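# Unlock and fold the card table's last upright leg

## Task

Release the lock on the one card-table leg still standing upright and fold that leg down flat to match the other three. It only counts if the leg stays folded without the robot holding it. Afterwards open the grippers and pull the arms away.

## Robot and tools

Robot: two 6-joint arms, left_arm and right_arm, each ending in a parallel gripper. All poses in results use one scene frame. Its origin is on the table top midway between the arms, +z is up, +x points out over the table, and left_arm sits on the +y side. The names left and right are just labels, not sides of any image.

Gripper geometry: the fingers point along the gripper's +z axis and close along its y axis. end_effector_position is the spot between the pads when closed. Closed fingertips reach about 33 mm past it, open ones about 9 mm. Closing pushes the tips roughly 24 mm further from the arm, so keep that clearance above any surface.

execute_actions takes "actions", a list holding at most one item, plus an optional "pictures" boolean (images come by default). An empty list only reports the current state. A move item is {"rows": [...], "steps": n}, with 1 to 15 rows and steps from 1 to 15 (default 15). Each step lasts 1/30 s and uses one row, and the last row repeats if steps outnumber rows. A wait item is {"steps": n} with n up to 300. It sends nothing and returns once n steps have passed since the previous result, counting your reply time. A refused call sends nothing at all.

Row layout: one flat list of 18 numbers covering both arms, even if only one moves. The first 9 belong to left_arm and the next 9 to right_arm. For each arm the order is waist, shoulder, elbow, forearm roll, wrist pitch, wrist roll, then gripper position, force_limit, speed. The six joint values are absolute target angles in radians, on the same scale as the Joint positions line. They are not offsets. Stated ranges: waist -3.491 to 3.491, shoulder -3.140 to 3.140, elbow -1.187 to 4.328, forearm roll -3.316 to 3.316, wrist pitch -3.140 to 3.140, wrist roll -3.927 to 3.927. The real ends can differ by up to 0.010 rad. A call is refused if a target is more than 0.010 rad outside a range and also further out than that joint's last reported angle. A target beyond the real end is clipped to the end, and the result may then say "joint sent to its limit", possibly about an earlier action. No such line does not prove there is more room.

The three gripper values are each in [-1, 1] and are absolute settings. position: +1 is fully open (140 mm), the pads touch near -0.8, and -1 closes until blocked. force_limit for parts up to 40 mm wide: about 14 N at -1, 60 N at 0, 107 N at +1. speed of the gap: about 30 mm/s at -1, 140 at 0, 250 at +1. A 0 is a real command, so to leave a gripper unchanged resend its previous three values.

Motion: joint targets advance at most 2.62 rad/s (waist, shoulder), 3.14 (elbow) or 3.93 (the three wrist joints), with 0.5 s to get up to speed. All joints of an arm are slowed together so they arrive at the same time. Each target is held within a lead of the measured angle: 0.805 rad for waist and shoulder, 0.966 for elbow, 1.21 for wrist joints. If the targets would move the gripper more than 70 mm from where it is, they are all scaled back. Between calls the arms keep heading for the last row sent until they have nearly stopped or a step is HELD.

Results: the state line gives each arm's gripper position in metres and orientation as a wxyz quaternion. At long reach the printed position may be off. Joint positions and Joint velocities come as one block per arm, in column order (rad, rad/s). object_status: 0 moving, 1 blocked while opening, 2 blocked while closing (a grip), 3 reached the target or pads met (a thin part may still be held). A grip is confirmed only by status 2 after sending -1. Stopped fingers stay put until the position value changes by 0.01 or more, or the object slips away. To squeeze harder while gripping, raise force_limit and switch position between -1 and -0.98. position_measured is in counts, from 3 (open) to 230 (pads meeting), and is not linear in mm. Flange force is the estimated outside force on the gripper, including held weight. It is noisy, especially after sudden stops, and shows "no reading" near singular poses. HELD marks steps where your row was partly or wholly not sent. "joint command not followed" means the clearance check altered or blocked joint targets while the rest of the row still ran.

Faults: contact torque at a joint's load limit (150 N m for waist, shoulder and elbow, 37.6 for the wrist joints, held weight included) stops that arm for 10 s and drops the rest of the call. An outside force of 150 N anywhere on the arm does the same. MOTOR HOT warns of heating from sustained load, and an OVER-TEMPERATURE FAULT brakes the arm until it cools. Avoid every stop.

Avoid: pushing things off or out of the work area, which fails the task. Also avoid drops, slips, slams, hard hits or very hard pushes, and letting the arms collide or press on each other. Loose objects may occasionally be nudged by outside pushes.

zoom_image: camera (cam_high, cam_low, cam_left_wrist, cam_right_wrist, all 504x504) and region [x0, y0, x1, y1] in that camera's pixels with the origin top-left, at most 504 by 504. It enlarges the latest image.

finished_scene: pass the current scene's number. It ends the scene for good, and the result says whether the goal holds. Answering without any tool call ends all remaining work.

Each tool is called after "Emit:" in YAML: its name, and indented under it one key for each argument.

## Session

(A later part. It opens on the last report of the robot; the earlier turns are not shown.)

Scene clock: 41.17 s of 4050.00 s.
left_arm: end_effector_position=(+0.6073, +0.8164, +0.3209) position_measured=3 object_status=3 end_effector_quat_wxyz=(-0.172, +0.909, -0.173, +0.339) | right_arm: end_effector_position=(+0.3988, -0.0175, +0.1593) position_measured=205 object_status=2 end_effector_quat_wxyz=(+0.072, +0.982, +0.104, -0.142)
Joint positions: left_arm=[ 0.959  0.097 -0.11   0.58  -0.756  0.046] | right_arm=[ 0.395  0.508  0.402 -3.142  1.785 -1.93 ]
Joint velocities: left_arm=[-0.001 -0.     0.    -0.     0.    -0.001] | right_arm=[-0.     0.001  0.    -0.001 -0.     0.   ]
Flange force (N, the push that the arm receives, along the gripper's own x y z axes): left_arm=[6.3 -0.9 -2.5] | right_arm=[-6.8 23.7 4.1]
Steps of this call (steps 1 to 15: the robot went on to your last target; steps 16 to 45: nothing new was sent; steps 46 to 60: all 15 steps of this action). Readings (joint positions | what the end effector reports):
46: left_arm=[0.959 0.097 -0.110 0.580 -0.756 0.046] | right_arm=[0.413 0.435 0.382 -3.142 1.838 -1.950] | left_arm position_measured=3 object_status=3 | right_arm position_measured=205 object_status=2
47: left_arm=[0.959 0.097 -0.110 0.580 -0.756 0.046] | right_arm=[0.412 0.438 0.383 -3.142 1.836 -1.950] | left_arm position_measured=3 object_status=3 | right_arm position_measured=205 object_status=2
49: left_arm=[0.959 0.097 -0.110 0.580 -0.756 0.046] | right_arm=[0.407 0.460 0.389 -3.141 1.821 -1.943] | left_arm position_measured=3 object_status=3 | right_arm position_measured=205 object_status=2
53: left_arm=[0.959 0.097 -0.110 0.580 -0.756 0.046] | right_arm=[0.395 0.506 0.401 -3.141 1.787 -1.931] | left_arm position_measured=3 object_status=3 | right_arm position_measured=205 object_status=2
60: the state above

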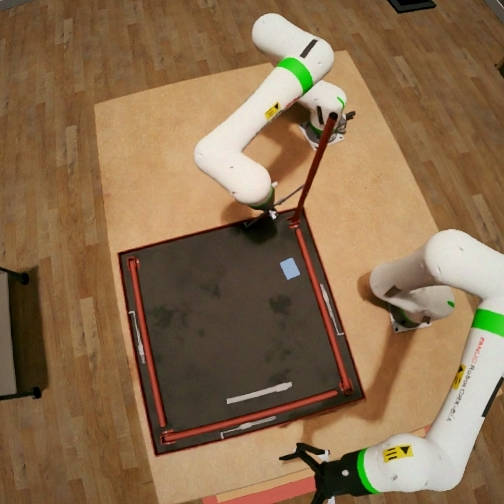

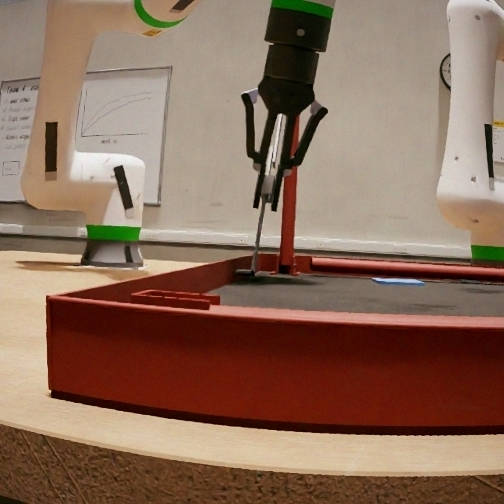

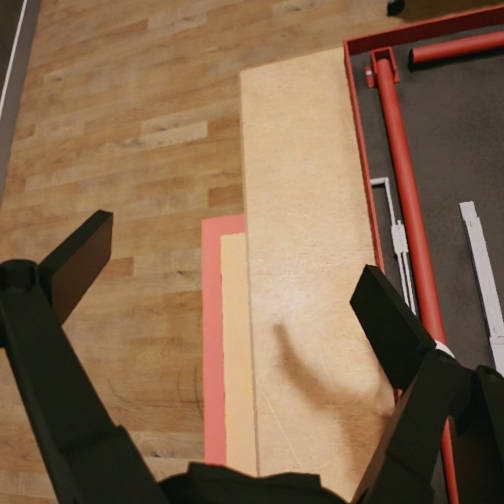

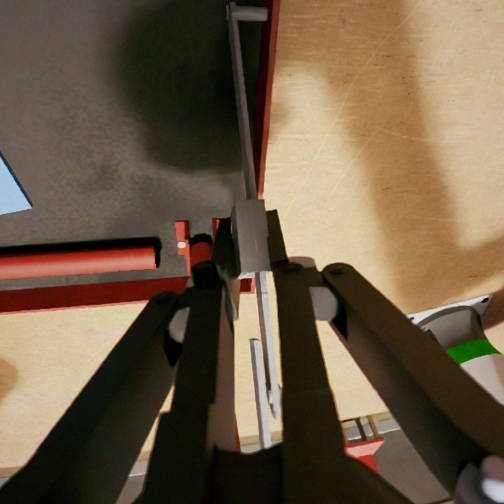

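Emit:
execute_actions:
  actions:
    - {"rows":[[0.959,0.097,-0.11,0.58,-0.756,0.046,1,0,0,0.41,0.453,0.252,-3.1416,1.69,-1.95,-1,0,0]]}

Scene clock: 43.67 s of 4050.00 s.
left_arm: end_effector_position=(+0.6073, +0.8164, +0.3209) position_measured=3 object_status=3 end_effector_quat_wxyz=(-0.172, +0.909, -0.173, +0.339) | right_arm: end_effector_position=(+0.3711, -0.0264, +0.1294) position_measured=205 object_status=2 end_effector_quat_wxyz=(+0.074, +0.982, +0.102, -0.141)
Joint positions: left_arm=[ 0.959  0.097 -0.11   0.58  -0.756  0.046] | right_arm=[ 0.41   0.453  0.252 -3.142  1.69  -1.95 ]
Joint velocities: left_arm=[ 0.001  0.     0.001  0.     0.001 -0.   ] | right_arm=[-0.    -0.    -0.002  0.     0.    -0.001]
Flange force (N, the push that the arm receives, along the gripper's own x y z axes): left_arm=[5.8 -0.3 -2.7] | right_arm=[21.8 -1.8 -29.5]
Steps of this call (steps 1 to 15: the robot went on to your last target; steps 16 to 60: nothing new was sent; steps 61 to 75: all 15 steps of this action). Readings (joint positions | what the end effector reports):
61: left_arm=[0.959 0.097 -0.110 0.580 -0.756 0.046] | right_arm=[0.395 0.508 0.402 -3.142 1.785 -1.930] | left_arm position_measured=3 object_status=3 | right_arm position_measured=205 object_status=2
62: left_arm=[0.959 0.097 -0.110 0.580 -0.756 0.046] | right_arm=[0.395 0.507 0.399 -3.142 1.783 -1.930] | left_arm position_measured=3 object_status=3 | right_arm position_measured=205 object_status=2
64: left_arm=[0.959 0.097 -0.110 0.580 -0.756 0.046] | right_arm=[0.398 0.497 0.373 -3.143 1.764 -1.934] | left_arm position_measured=3 object_status=3 | right_arm position_measured=205 object_status=2
68: left_arm=[0.959 0.097 -0.110 0.580 -0.756 0.046] | right_arm=[0.408 0.461 0.274 -3.142 1.704 -1.947] | left_arm position_measured=3 object_status=3 | right_arm position_measured=205 object_status=2
75: the state above

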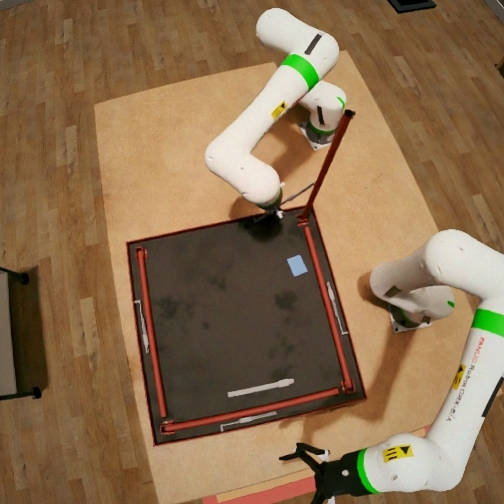

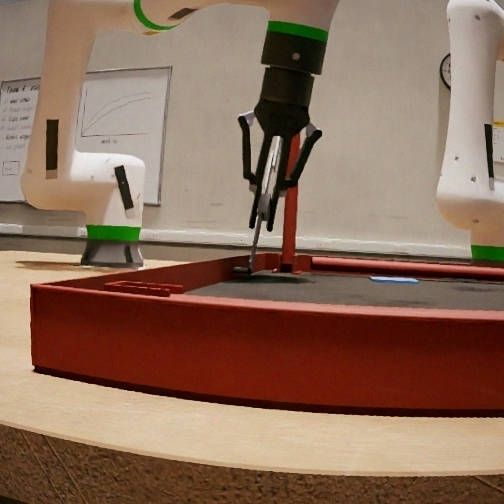

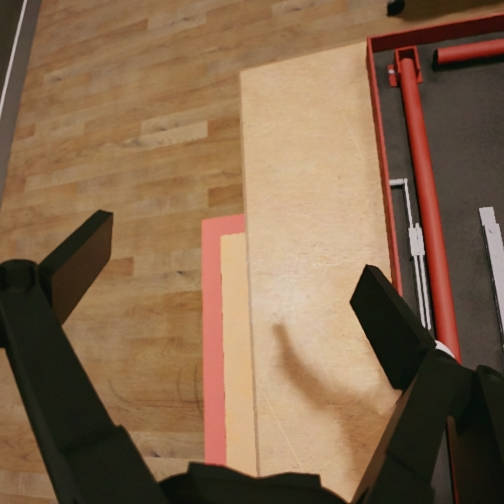

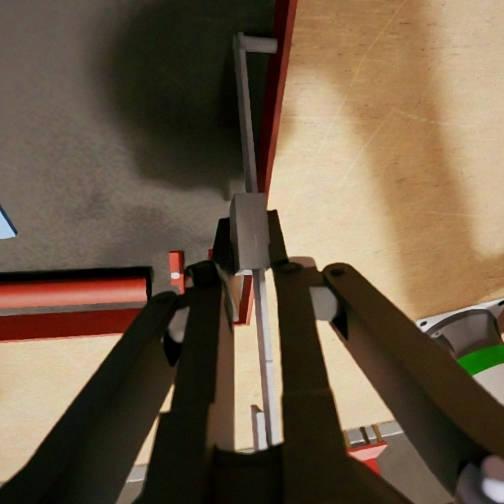

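Emit:
execute_actions:
  actions:
    - {"rows":[[0.959,0.097,-0.11,0.58,-0.756,0.046,1,0,0,0.41,0.453,0.252,-3.1416,1.69,-1.95,-0.2,0,0]],"steps":8}
  pictures: false

Emit:
execute_actions:
  actions:
    - {"rows":[[0.959,0.097,-0.11,0.58,-0.756,0.046,1,0,0,0.449,0.332,0.251,-3.1416,1.81,-2.05,-0.2,0,0]]}

Emit:
zoom_image:
  camera: "cam_right_wrist"
  region: [150,150,350,350]

Scene clock: 47.33 s of 4050.00 s.
left_arm: end_effector_position=(+0.6073, +0.8164, +0.3209) position_measured=3 object_status=3 end_effector_quat_wxyz=(-0.172, +0.909, -0.173, +0.339) | right_arm: end_effector_position=(+0.3709, -0.0267, +0.1293) position_measured=157 object_status=0 end_effector_quat_wxyz=(+0.074, +0.982, +0.102, -0.142)
Joint positions: left_arm=[ 0.959  0.097 -0.11   0.58  -0.756  0.046] | right_arm=[ 0.41   0.453  0.252 -3.141  1.691 -1.95 ]
Joint velocities: left_arm=[-0.001 -0.    -0.    -0.001 -0.    -0.001] | right_arm=[ 0.    -0.001  0.002 -0.001 -0.007  0.001]
Flange force (N, the push that the arm receives, along the gripper's own x y z axes): left_arm=[7.0 -0.9 -1.0] | right_arm=[-10.6 4.7 4.4]
Steps of this call (steps 1 to 15: the robot went on to your last target; steps 16 to 90: nothing new was sent; then 0.40 s passed at rest; steps 91 to 98: all 8 steps of this action). Readings (joint positions | what the end effector reports):
91: left_arm=[0.959 0.097 -0.110 0.580 -0.756 0.046] | right_arm=[0.410 0.453 0.252 -3.142 1.690 -1.950] | left_arm position_measured=3 object_status=3 | right_arm position_measured=205 object_status=0
92: left_arm=[0.959 0.097 -0.110 0.580 -0.756 0.046] | right_arm=[0.410 0.453 0.252 -3.142 1.690 -1.950] | left_arm position_measured=3 object_status=3 | right_arm position_measured=205 object_status=0
94: left_arm=[0.959 0.097 -0.110 0.580 -0.756 0.046] | right_arm=[0.410 0.453 0.252 -3.141 1.691 -1.950] | left_arm position_measured=3 object_status=3 | right_arm position_measured=187 object_status=0
98: the state above

Scene clock: 47.83 s of 4050.00 s.
left_arm: end_effector_position=(+0.6073, +0.8164, +0.3209) position_measured=3 object_status=3 end_effector_quat_wxyz=(-0.172, +0.909, -0.173, +0.339) | right_arm: end_effector_position=(+0.3248, -0.0363, +0.1993) position_measured=154 object_status=3 end_effector_quat_wxyz=(+0.084, +0.985, +0.072, -0.136)
Joint positions: left_arm=[ 0.959  0.097 -0.11   0.58  -0.756  0.046] | right_arm=[ 0.449  0.332  0.251 -3.142  1.81  -2.05 ]
Joint velocities: left_arm=[-0.    -0.    -0.    -0.001  0.    -0.   ] | right_arm=[ 0.001 -0.004  0.    -0.001  0.002 -0.002]
Flange force (N, the push that the arm receives, along the gripper's own x y z axes): left_arm=[4.8 0.4 -1.7] | right_arm=[-2.3 -0.2 -1.4]
Steps of this call (steps 1 to 15: all 15 steps of this action). Readings (joint positions | what the end effector reports):
1: left_arm=[0.959 0.097 -0.110 0.580 -0.756 0.046] | right_arm=[0.410 0.453 0.252 -3.141 1.690 -1.950] | left_arm position_measured=3 object_status=3 | right_arm position_measured=154 object_status=0
2: left_arm=[0.959 0.097 -0.110 0.580 -0.756 0.046] | right_arm=[0.411 0.450 0.252 -3.141 1.692 -1.952] | left_arm position_measured=3 object_status=3 | right_arm position_measured=154 object_status=0
4: left_arm=[0.959 0.097 -0.110 0.580 -0.756 0.046] | right_arm=[0.418 0.428 0.252 -3.141 1.715 -1.971] | left_arm position_measured=3 object_status=3 | right_arm position_measured=154 object_status=0
8: left_arm=[0.959 0.097 -0.110 0.580 -0.756 0.046] | right_arm=[0.443 0.351 0.251 -3.141 1.791 -2.034] | left_arm position_measured=3 object_status=3 | right_arm position_measured=154 object_status=3
15: the state above

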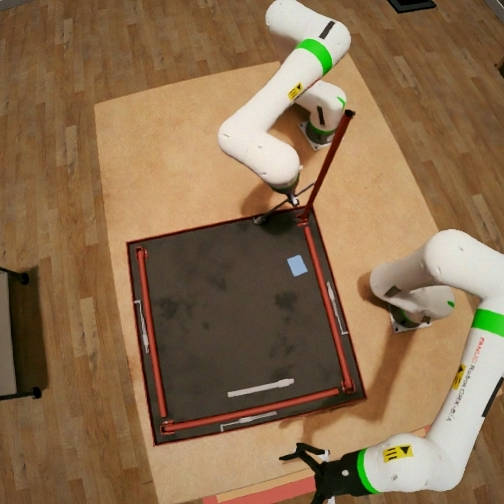

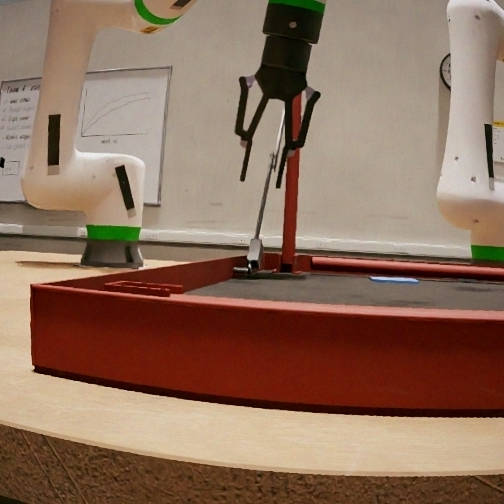

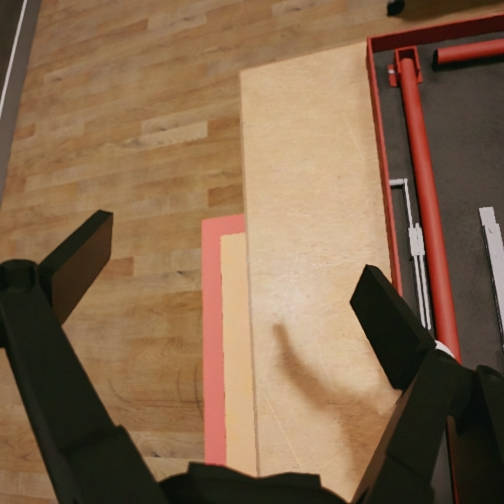

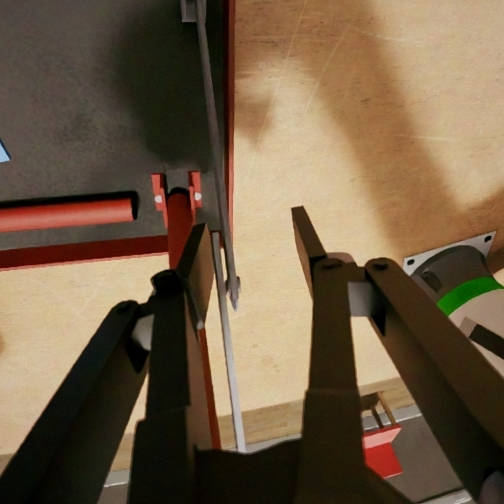

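Region (150, 150, 350, 350) of cam_right_wrist's 504x504 image, scaled by 2.520, with more detail than that image has.

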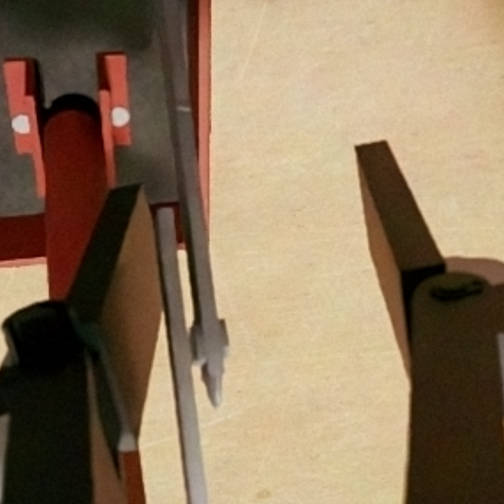

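Emit:
execute_actions:
  actions:
    - {"rows":[[0.959,0.097,-0.11,0.58,-0.756,0.046,1,0,0,0.485,0.342,0.295,-3.1416,1.844,-2.08,-1,0.5,-0.4]]}
  pictures: false

Emit:
execute_actions:
  actions:
    - {"steps":12}

Emit:
execute_actions:
  actions:
    - {"rows":[[0.959,0.097,-0.11,0.58,-0.756,0.046,1,0,0,0.495,0.312,0.185,-3.1416,1.764,-2.09,-1,0.5,-0.4]]}

Scene clock: 51.70 s of 4050.00 s.
left_arm: end_effector_position=(+0.6073, +0.8164, +0.3209) position_measured=3 object_status=3 end_effector_quat_wxyz=(-0.172, +0.909, -0.173, +0.339) | right_arm: end_effector_position=(+0.3151, -0.0231, +0.2126) position_measured=216 object_status=0 end_effector_quat_wxyz=(+0.088, +0.984, +0.075, -0.133)
Joint positions: left_arm=[ 0.959  0.097 -0.11   0.58  -0.756  0.046] | right_arm=[ 0.485  0.342  0.295 -3.142  1.844 -2.08 ]
Joint velocities: left_arm=[ 0.001 -0.    -0.001  0.001 -0.    -0.   ] | right_arm=[-0.    -0.    -0.     0.001 -0.    -0.   ]
Flange force (N, the push that the arm receives, along the gripper's own x y z axes): left_arm=[3.4 1.2 -0.8] | right_arm=[7.8 -7.4 2.7]
Steps of this call (steps 1 to 15: the robot went on to your last target; steps 16 to 90: nothing new was sent; then 0.37 s passed at rest; steps 91 to 105: all 15 steps of this action). Readings (joint positions | what the end effector reports):
91: left_arm=[0.959 0.097 -0.110 0.580 -0.756 0.046] | right_arm=[0.449 0.332 0.251 -3.142 1.810 -2.050] | left_arm position_measured=3 object_status=3 | right_arm position_measured=154 object_status=0
92: left_arm=[0.959 0.097 -0.110 0.580 -0.756 0.046] | right_arm=[0.452 0.333 0.254 -3.142 1.813 -2.052] | left_arm position_measured=3 object_status=3 | right_arm position_measured=156 object_status=0
94: left_arm=[0.959 0.097 -0.110 0.580 -0.756 0.046] | right_arm=[0.470 0.338 0.277 -3.142 1.830 -2.068] | left_arm position_measured=3 object_status=3 | right_arm position_measured=167 object_status=0
98: left_arm=[0.959 0.097 -0.110 0.580 -0.756 0.046] | right_arm=[0.485 0.342 0.294 -3.142 1.843 -2.079] | left_arm position_measured=3 object_status=3 | right_arm position_measured=188 object_status=0
105: the state above

Scene clock: 52.10 s of 4050.00 s.
left_arm: end_effector_position=(+0.6073, +0.8164, +0.3209) position_measured=3 object_status=3 end_effector_quat_wxyz=(-0.172, +0.909, -0.173, +0.339) | right_arm: end_effector_position=(+0.3151, -0.0231, +0.2126) position_measured=216 object_status=2 end_effector_quat_wxyz=(+0.088, +0.984, +0.075, -0.133)
Joint positions: left_arm=[ 0.959  0.097 -0.11   0.58  -0.756  0.046] | right_arm=[ 0.485  0.342  0.295 -3.142  1.844 -2.08 ]
Joint velocities: left_arm=[ 0.001  0.     0.    -0.001 -0.     0.   ] | right_arm=[-0.001  0.    -0.    -0.001  0.     0.   ]
Flange force (N, the push that the arm receives, along the gripper's own x y z axes): left_arm=[5.0 -0.6 -1.7] | right_arm=[8.1 -7.3 5.3]
Steps of this call (steps 1 to 12: the robot went on to your last target). Readings (joint positions | what the end effector reports):
1: left_arm=[0.959 0.097 -0.110 0.580 -0.756 0.046] | right_arm=[0.485 0.342 0.295 -3.142 1.844 -2.080] | left_arm position_measured=3 object_status=3 | right_arm position_measured=216 object_status=0
2: left_arm=[0.959 0.097 -0.110 0.580 -0.756 0.046] | right_arm=[0.485 0.342 0.295 -3.142 1.844 -2.080] | left_arm position_measured=3 object_status=3 | right_arm position_measured=216 object_status=0
4: left_arm=[0.959 0.097 -0.110 0.580 -0.756 0.046] | right_arm=[0.485 0.342 0.295 -3.142 1.844 -2.080] | left_arm position_measured=3 object_status=3 | right_arm position_measured=216 object_status=2
8: left_arm=[0.959 0.097 -0.110 0.580 -0.756 0.046] | right_arm=[0.485 0.342 0.295 -3.142 1.844 -2.080] | left_arm position_measured=3 object_status=3 | right_arm position_measured=216 object_status=2
12: the state above

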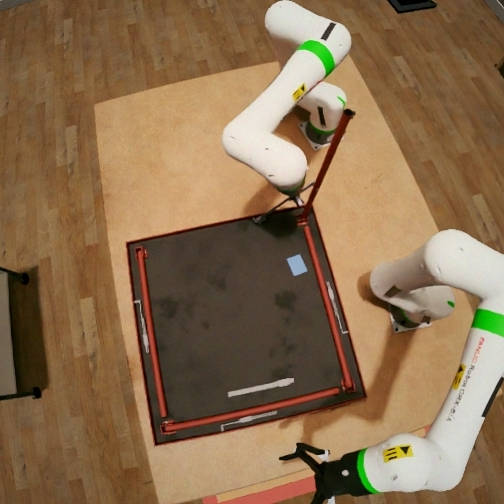

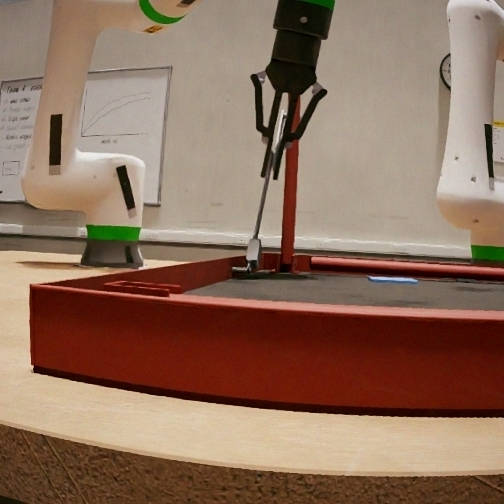

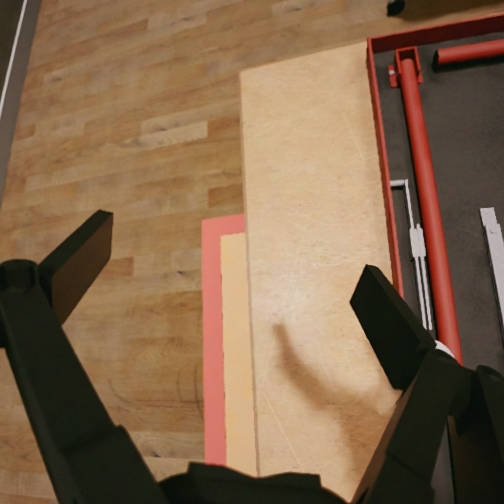

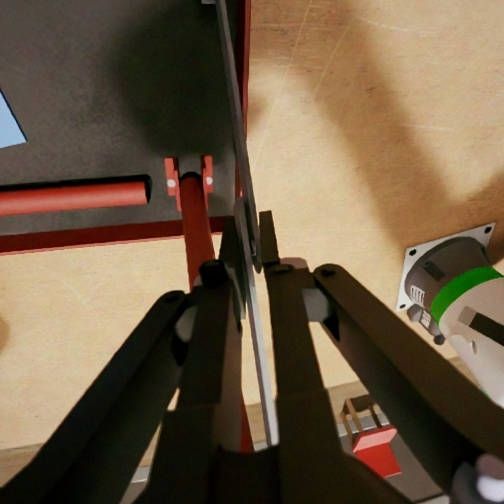

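Scene clock: 52.60 s of 4050.00 s.
left_arm: end_effector_position=(+0.6073, +0.8164, +0.3209) position_measured=3 object_status=3 end_effector_quat_wxyz=(-0.172, +0.909, -0.173, +0.339) | right_arm: end_effector_position=(+0.2996, -0.0295, +0.1824) position_measured=220 object_status=0 end_effector_quat_wxyz=(+0.089, +0.984, +0.075, -0.132)
Joint positions: left_arm=[ 0.959  0.097 -0.11   0.58  -0.756  0.046] | right_arm=[ 0.495  0.312  0.185 -3.142  1.765 -2.09 ]
Joint velocities: left_arm=[0. 0. 0. 0. 0. 0.] | right_arm=[-0.001  0.    -0.     0.    -0.004  0.001]
Flange force (N, the push that the arm receives, along the gripper's own x y z axes): left_arm=[4.0 0.8 -1.9] | right_arm=[-39.2 21.8 -61.1]
Steps of this call (steps 1 to 15: all 15 steps of this action). Readings (joint positions | what the end effector reports):
1: left_arm=[0.959 0.097 -0.110 0.580 -0.756 0.046] | right_arm=[0.485 0.342 0.295 -3.142 1.844 -2.080] | left_arm position_measured=3 object_status=3 | right_arm position_measured=216 object_status=2
2: left_arm=[0.959 0.097 -0.110 0.580 -0.756 0.046] | right_arm=[0.485 0.341 0.292 -3.142 1.842 -2.080] | left_arm position_measured=3 object_status=3 | right_arm position_measured=216 object_status=2
4: left_arm=[0.959 0.097 -0.110 0.580 -0.756 0.046] | right_arm=[0.487 0.333 0.265 -3.142 1.823 -2.083] | left_arm position_measured=3 object_status=3 | right_arm position_measured=216 object_status=2
8: left_arm=[0.959 0.097 -0.110 0.580 -0.756 0.046] | right_arm=[0.494 0.314 0.191 -3.142 1.770 -2.089] | left_arm position_measured=3 object_status=3 | right_arm position_measured=218 object_status=2
15: the state above

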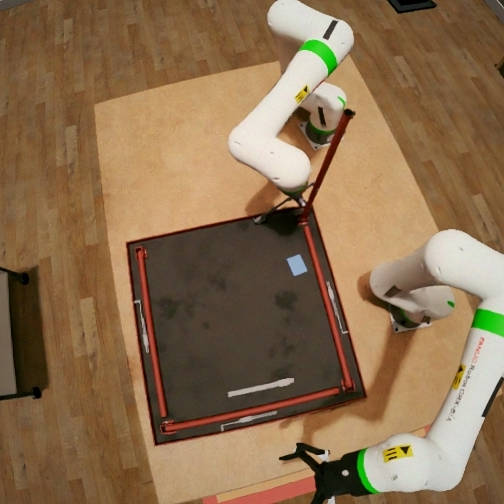

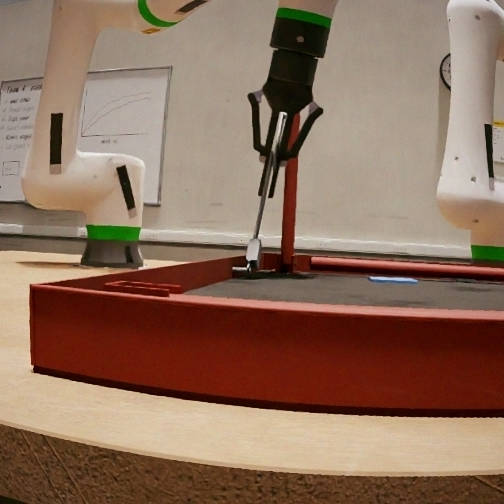

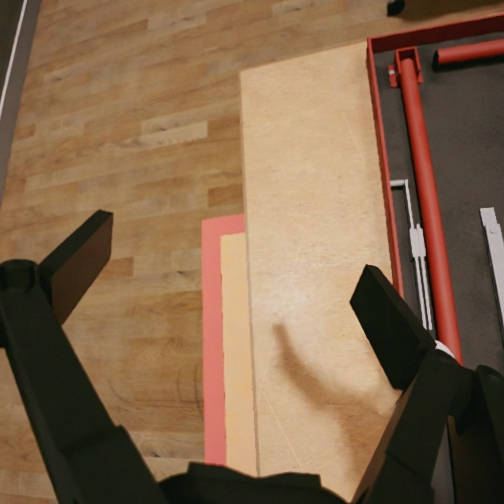

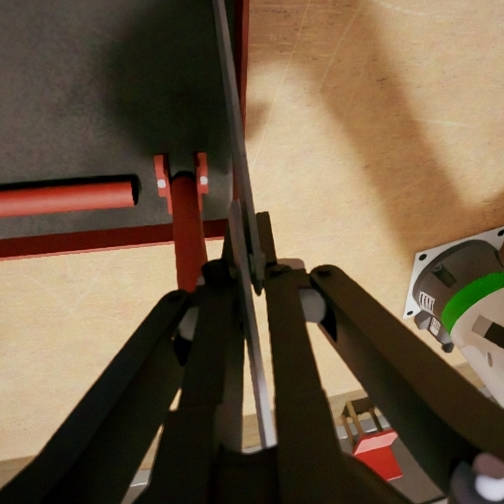

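Emit:
execute_actions:
  actions:
    - {"rows":[[0.959,0.097,-0.11,0.58,-0.756,0.046,1,0,0,0.535,0.282,0.125,-3.1416,1.734,-2.13,-1,0.5,-0.4]]}

Emit:
zoom_image:
  camera: "cam_high"
  region: [240,100,370,240]

Scene clock: 54.93 s of 4050.00 s.
left_arm: end_effector_position=(+0.6073, +0.8164, +0.3209) position_measured=3 object_status=3 end_effector_quat_wxyz=(-0.172, +0.909, -0.173, +0.339) | right_arm: end_effector_position=(+0.2744, -0.0280, +0.1732) position_measured=230 object_status=3 end_effector_quat_wxyz=(+0.094, +0.984, +0.075, -0.128)
Joint positions: left_arm=[ 0.959  0.097 -0.11   0.58  -0.756  0.046] | right_arm=[ 0.535  0.282  0.125 -3.142  1.734 -2.13 ]
Joint velocities: left_arm=[ 0. -0.  0.  0. -0.  0.] | right_arm=[-0.001 -0.001 -0.     0.     0.001 -0.001]
Flange force (N, the push that the arm receives, along the gripper's own x y z axes): left_arm=[4.6 0.0 -1.6] | right_arm=[20.2 7.2 -56.8]
Steps of this call (steps 1 to 15: the robot went on to your last target; steps 16 to 55: nothing new was sent; steps 56 to 70: all 15 steps of this action). Readings (joint positions | what the end effector reports):
56: left_arm=[0.959 0.097 -0.110 0.580 -0.756 0.046] | right_arm=[0.495 0.312 0.185 -3.142 1.764 -2.090] | left_arm position_measured=3 object_status=3 | right_arm position_measured=220 object_status=2
57: left_arm=[0.959 0.097 -0.110 0.580 -0.756 0.046] | right_arm=[0.497 0.310 0.182 -3.141 1.762 -2.092] | left_arm position_measured=3 object_status=3 | right_arm position_measured=220 object_status=2
59: left_arm=[0.959 0.097 -0.110 0.580 -0.756 0.046] | right_arm=[0.513 0.298 0.156 -3.139 1.747 -2.109] | left_arm position_measured=3 object_status=3 | right_arm position_measured=222 object_status=2
63: left_arm=[0.959 0.097 -0.110 0.580 -0.756 0.046] | right_arm=[0.534 0.282 0.126 -3.142 1.734 -2.129] | left_arm position_measured=3 object_status=3 | right_arm position_measured=229 object_status=0
70: the state above

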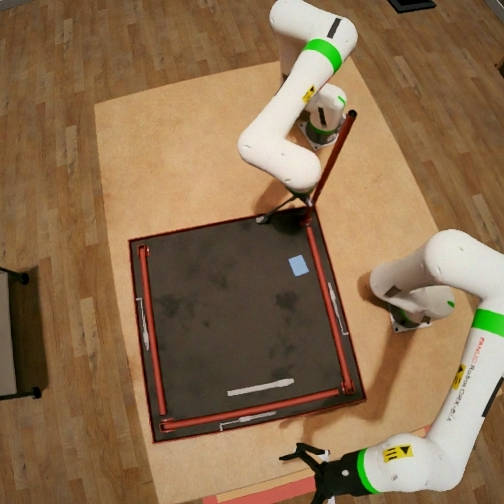

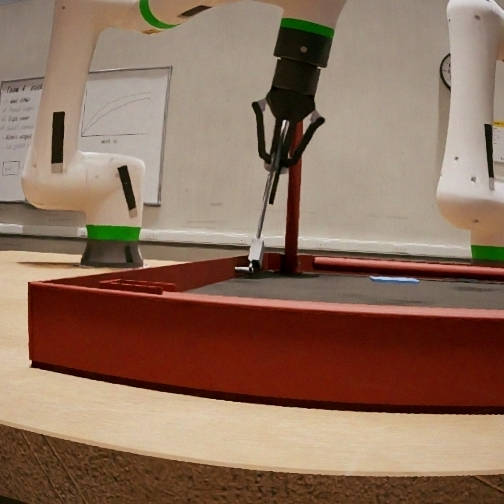

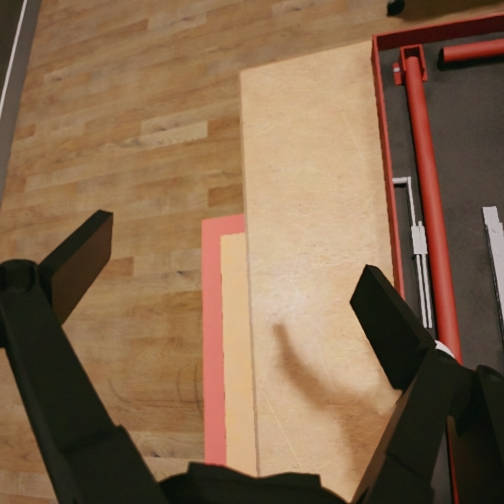

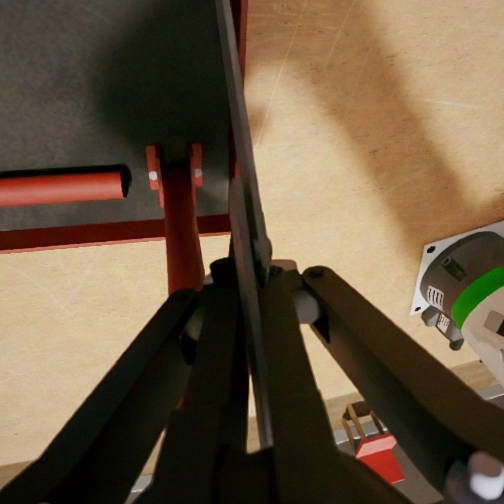

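Region (240, 100, 370, 240) of cam_high's 504x504 image, scaled by 3.600, with more detail than that image has; it fills the left 468 columns of this view, and the rest is white.

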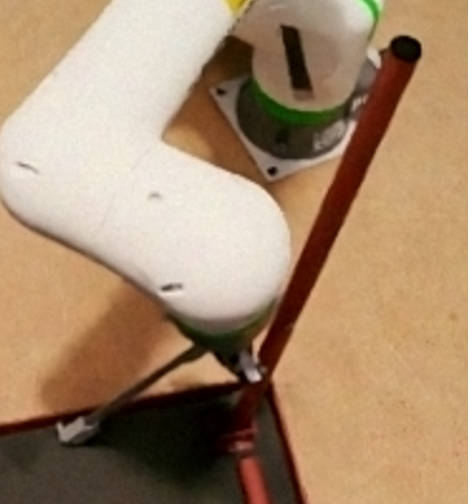

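Emit:
execute_actions:
  actions:
    - {"rows":[[0.959,0.097,-0.11,0.58,-0.756,0.046,1,0,0,0.535,0.282,0.125,-3.1416,1.734,-2.13,-0.35,0,0]],"steps":10}
  pictures: false

Emit:
execute_actions:
  actions:
    - {"rows":[[0.959,0.097,-0.11,0.58,-0.756,0.046,1,0,0,0.46,0.36,0.45,-3.1416,1.98,-2.05,-0.35,0,0]]}

Emit:
execute_actions:
  actions:
    - {"rows":[[0.959,0.097,-0.11,0.58,-0.756,0.046,1,0,0,0.1,0.36,0.55,-3.1416,1.98,-2.05,-0.35,0,0]]}

Scene clock: 58.87 s of 4050.00 s.
left_arm: end_effector_position=(+0.6073, +0.8164, +0.3209) position_measured=3 object_status=3 end_effector_quat_wxyz=(-0.172, +0.909, -0.173, +0.339) | right_arm: end_effector_position=(+0.2742, -0.0282, +0.1731) position_measured=173 object_status=0 end_effector_quat_wxyz=(+0.095, +0.984, +0.075, -0.128)
Joint positions: left_arm=[ 0.959  0.097 -0.11   0.58  -0.756  0.046] | right_arm=[ 0.535  0.282  0.125 -3.141  1.734 -2.13 ]
Joint velocities: left_arm=[-0.     0.    -0.001 -0.     0.    -0.   ] | right_arm=[-0.001 -0.001  0.001 -0.003 -0.003  0.001]
Flange force (N, the push that the arm receives, along the gripper's own x y z axes): left_arm=[3.1 1.7 -2.0] | right_arm=[1.2 -2.6 -2.1]
Steps of this call (steps 1 to 15: the robot went on to your last target; steps 16 to 90: nothing new was sent; then 0.60 s passed at rest; steps 91 to 100: all 10 steps of this action). Readings (joint positions | what the end effector reports):
91: left_arm=[0.959 0.097 -0.110 0.580 -0.756 0.046] | right_arm=[0.535 0.282 0.125 -3.142 1.734 -2.130] | left_arm position_measured=3 object_status=3 | right_arm position_measured=230 object_status=0
92: left_arm=[0.959 0.097 -0.110 0.580 -0.756 0.046] | right_arm=[0.535 0.282 0.125 -3.141 1.735 -2.130] | left_arm position_measured=3 object_status=3 | right_arm position_measured=230 object_status=0
94: left_arm=[0.959 0.097 -0.110 0.580 -0.756 0.046] | right_arm=[0.535 0.282 0.124 -3.141 1.735 -2.130] | left_arm position_measured=3 object_status=3 | right_arm position_measured=211 object_status=0
98: left_arm=[0.959 0.097 -0.110 0.580 -0.756 0.046] | right_arm=[0.535 0.282 0.125 -3.141 1.735 -2.130] | left_arm position_measured=3 object_status=3 | right_arm position_measured=181 object_status=0
100: the state above

Scene clock: 59.37 s of 4050.00 s.
left_arm: end_effector_position=(+0.6073, +0.8164, +0.3209) position_measured=3 object_status=3 end_effector_quat_wxyz=(-0.172, +0.909, -0.173, +0.339) | right_arm: end_effector_position=(+0.3292, -0.0265, +0.2680) position_measured=173 object_status=3 end_effector_quat_wxyz=(+0.084, +0.984, +0.077, -0.135)
Joint positions: left_arm=[ 0.959  0.097 -0.11   0.58  -0.756  0.046] | right_arm=[ 0.461  0.359  0.447 -3.142  1.978 -2.051]
Joint velocities: left_arm=[ 0.001  0.    -0.    -0.001 -0.     0.   ] | right_arm=[-0.025  0.027  0.109  0.     0.083  0.027]
Flange force (N, the push that the arm receives, along the gripper's own x y z axes): left_arm=[2.6 1.0 -2.4] | right_arm=[9.4 -12.1 -5.6]
Steps of this call (steps 1 to 15: all 15 steps of this action). Readings (joint positions | what the end effector reports):
1: left_arm=[0.959 0.097 -0.110 0.580 -0.756 0.046] | right_arm=[0.535 0.282 0.125 -3.141 1.734 -2.130] | left_arm position_measured=3 object_status=3 | right_arm position_measured=173 object_status=0
2: left_arm=[0.959 0.097 -0.110 0.580 -0.756 0.046] | right_arm=[0.534 0.283 0.128 -3.141 1.736 -2.130] | left_arm position_measured=3 object_status=3 | right_arm position_measured=173 object_status=0
4: left_arm=[0.959 0.097 -0.110 0.580 -0.756 0.046] | right_arm=[0.528 0.289 0.155 -3.141 1.756 -2.123] | left_arm position_measured=3 object_status=3 | right_arm position_measured=173 object_status=0
8: left_arm=[0.959 0.097 -0.110 0.580 -0.756 0.046] | right_arm=[0.498 0.320 0.285 -3.142 1.854 -2.091] | left_arm position_measured=3 object_status=3 | right_arm position_measured=173 object_status=3
15: the state above

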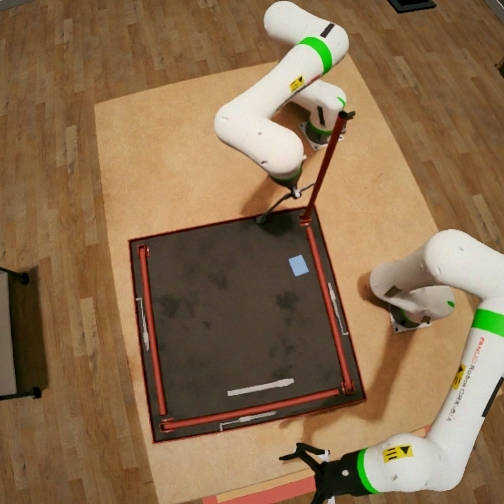

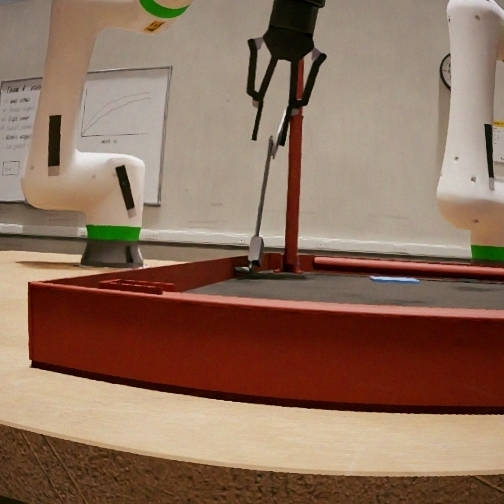

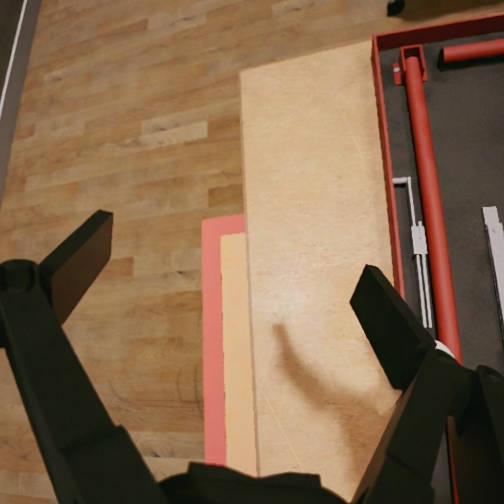

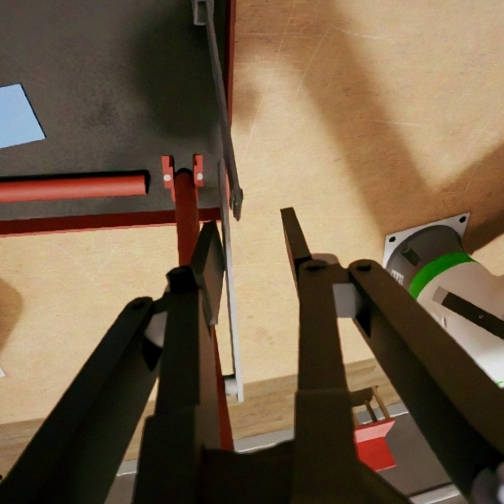

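Scene clock: 59.87 s of 4050.00 s.
left_arm: end_effector_position=(+0.6073, +0.8164, +0.3209) position_measured=3 object_status=3 end_effector_quat_wxyz=(-0.172, +0.909, -0.173, +0.339) | right_arm: end_effector_position=(+0.4486, -0.1204, +0.2958) position_measured=173 object_status=3 end_effector_quat_wxyz=(+0.047, +0.991, -0.068, -0.109)
Joint positions: left_arm=[ 0.959  0.097 -0.11   0.58  -0.756  0.046] | right_arm=[ 0.165  0.36   0.532 -3.142  1.98  -2.05 ]
Joint velocities: left_arm=[ 0.    -0.    -0.     0.001  0.     0.   ] | right_arm=[-0.675  0.     0.187  0.001  0.     0.   ]
Flange force (N, the push that the arm receives, along the gripper's own x y z axes): left_arm=[5.4 -0.2 -2.8] | right_arm=[5.6 -3.1 -11.1]
Steps of this call (steps 1 to 15: all 15 steps of this action). Readings (joint positions | what the end effector reports):
1: left_arm=[0.959 0.097 -0.110 0.580 -0.756 0.046] | right_arm=[0.460 0.360 0.449 -3.142 1.979 -2.050] | left_arm position_measured=3 object_status=3 | right_arm position_measured=173 object_status=3
2: left_arm=[0.959 0.097 -0.110 0.580 -0.756 0.046] | right_arm=[0.457 0.360 0.450 -3.142 1.979 -2.050] | left_arm position_measured=3 object_status=3 | right_arm position_measured=173 object_status=3
4: left_arm=[0.959 0.097 -0.110 0.580 -0.756 0.046] | right_arm=[0.435 0.360 0.457 -3.142 1.979 -2.050] | left_arm position_measured=3 object_status=3 | right_arm position_measured=173 object_status=3
8: left_arm=[0.959 0.097 -0.110 0.580 -0.756 0.046] | right_arm=[0.336 0.360 0.484 -3.142 1.980 -2.050] | left_arm position_measured=3 object_status=3 | right_arm position_measured=173 object_status=3
15: the state above

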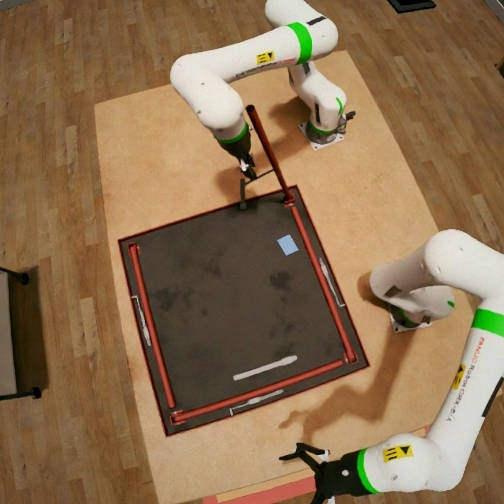

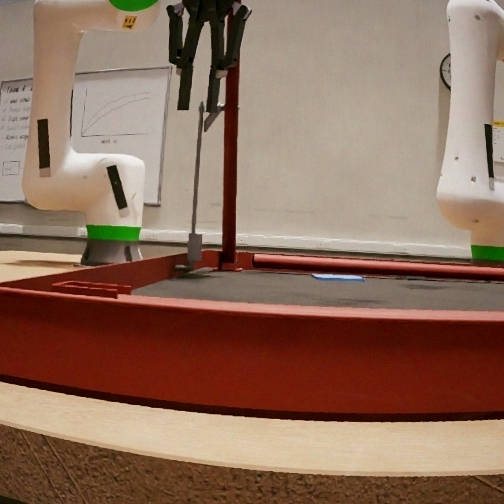

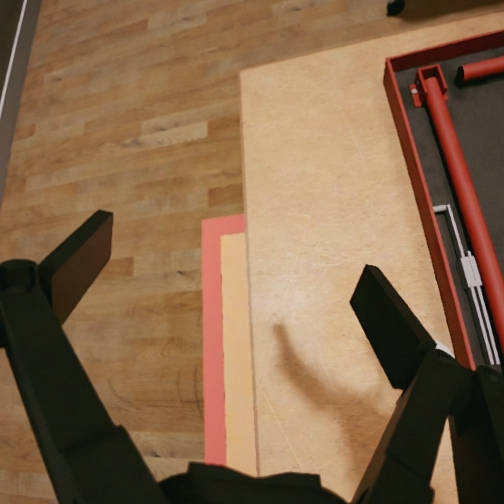

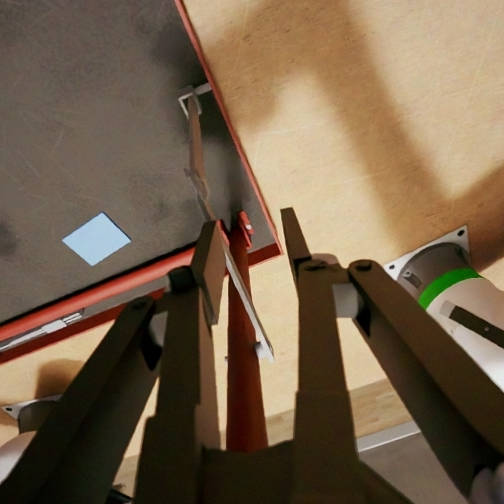

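Emit:
execute_actions:
  actions:
    - {"rows":[[0.959,0.097,-0.11,0.58,-0.756,0.046,1,0,0,0.1,0.42,0.8,-3.1416,2.15,-2.05,-0.35,0,0]]}

Scene clock: 61.77 s of 4050.00 s.
left_arm: end_effector_position=(+0.6073, +0.8164, +0.3209) position_measured=3 object_status=3 end_effector_quat_wxyz=(-0.172, +0.909, -0.173, +0.339) | right_arm: end_effector_position=(+0.4777, -0.1448, +0.3693) position_measured=173 object_status=3 end_effector_quat_wxyz=(+0.037, +0.990, -0.101, -0.093)
Joint positions: left_arm=[ 0.959  0.097 -0.11   0.58  -0.756  0.046] | right_arm=[ 0.1    0.42   0.8   -3.142  2.15  -2.05 ]
Joint velocities: left_arm=[-0.    -0.     0.001 -0.    -0.     0.   ] | right_arm=[ 0.001 -0.001  0.004 -0.001  0.002 -0.001]
Flange force (N, the push that the arm receives, along the gripper's own x y z axes): left_arm=[3.9 1.5 -1.9] | right_arm=[-3.2 1.8 5.8]
Steps of this call (steps 1 to 30: the robot went on to your last target; steps 31 to 42: nothing new was sent; steps 43 to 57: all 15 steps of this action). Readings (joint positions | what the end effector reports):
43: left_arm=[0.959 0.097 -0.110 0.580 -0.756 0.046] | right_arm=[0.100 0.360 0.550 -3.142 1.980 -2.050] | left_arm position_measured=3 object_status=3 | right_arm position_measured=173 object_status=3
44: left_arm=[0.959 0.097 -0.110 0.580 -0.756 0.046] | right_arm=[0.100 0.361 0.554 -3.142 1.981 -2.050] | left_arm position_measured=3 object_status=3 | right_arm position_measured=173 object_status=3
46: left_arm=[0.959 0.097 -0.110 0.580 -0.756 0.046] | right_arm=[0.100 0.367 0.580 -3.142 2.000 -2.050] | left_arm position_measured=3 object_status=3 | right_arm position_measured=173 object_status=3
50: left_arm=[0.959 0.097 -0.110 0.580 -0.756 0.046] | right_arm=[0.100 0.398 0.709 -3.142 2.088 -2.050] | left_arm position_measured=3 object_status=3 | right_arm position_measured=173 object_status=3
57: the state above

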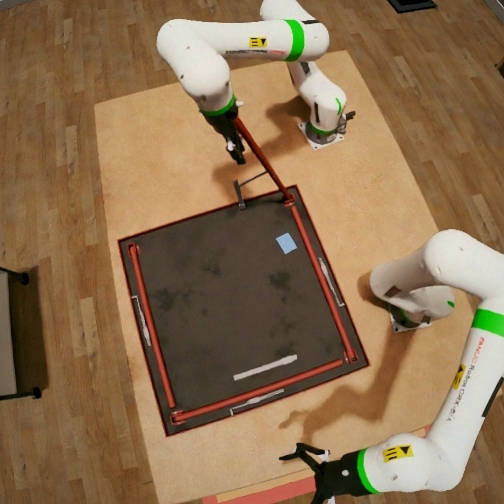

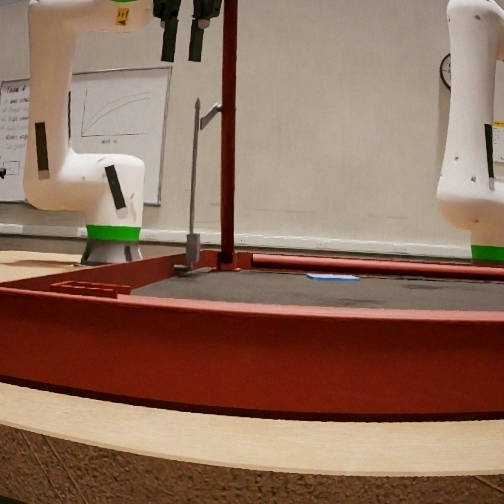

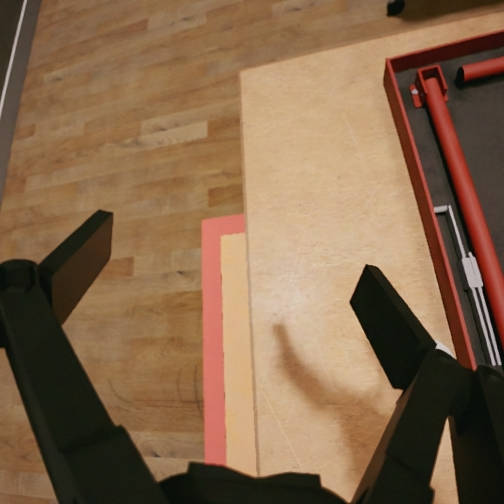

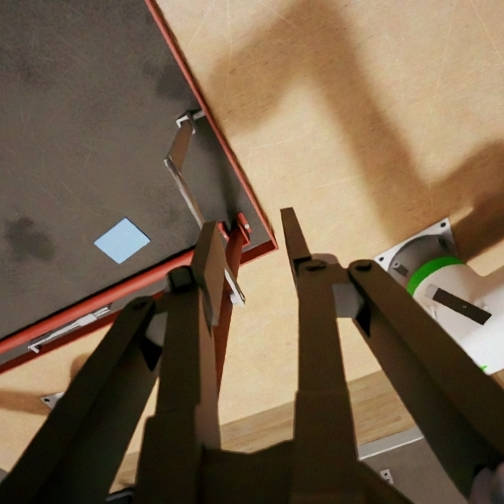

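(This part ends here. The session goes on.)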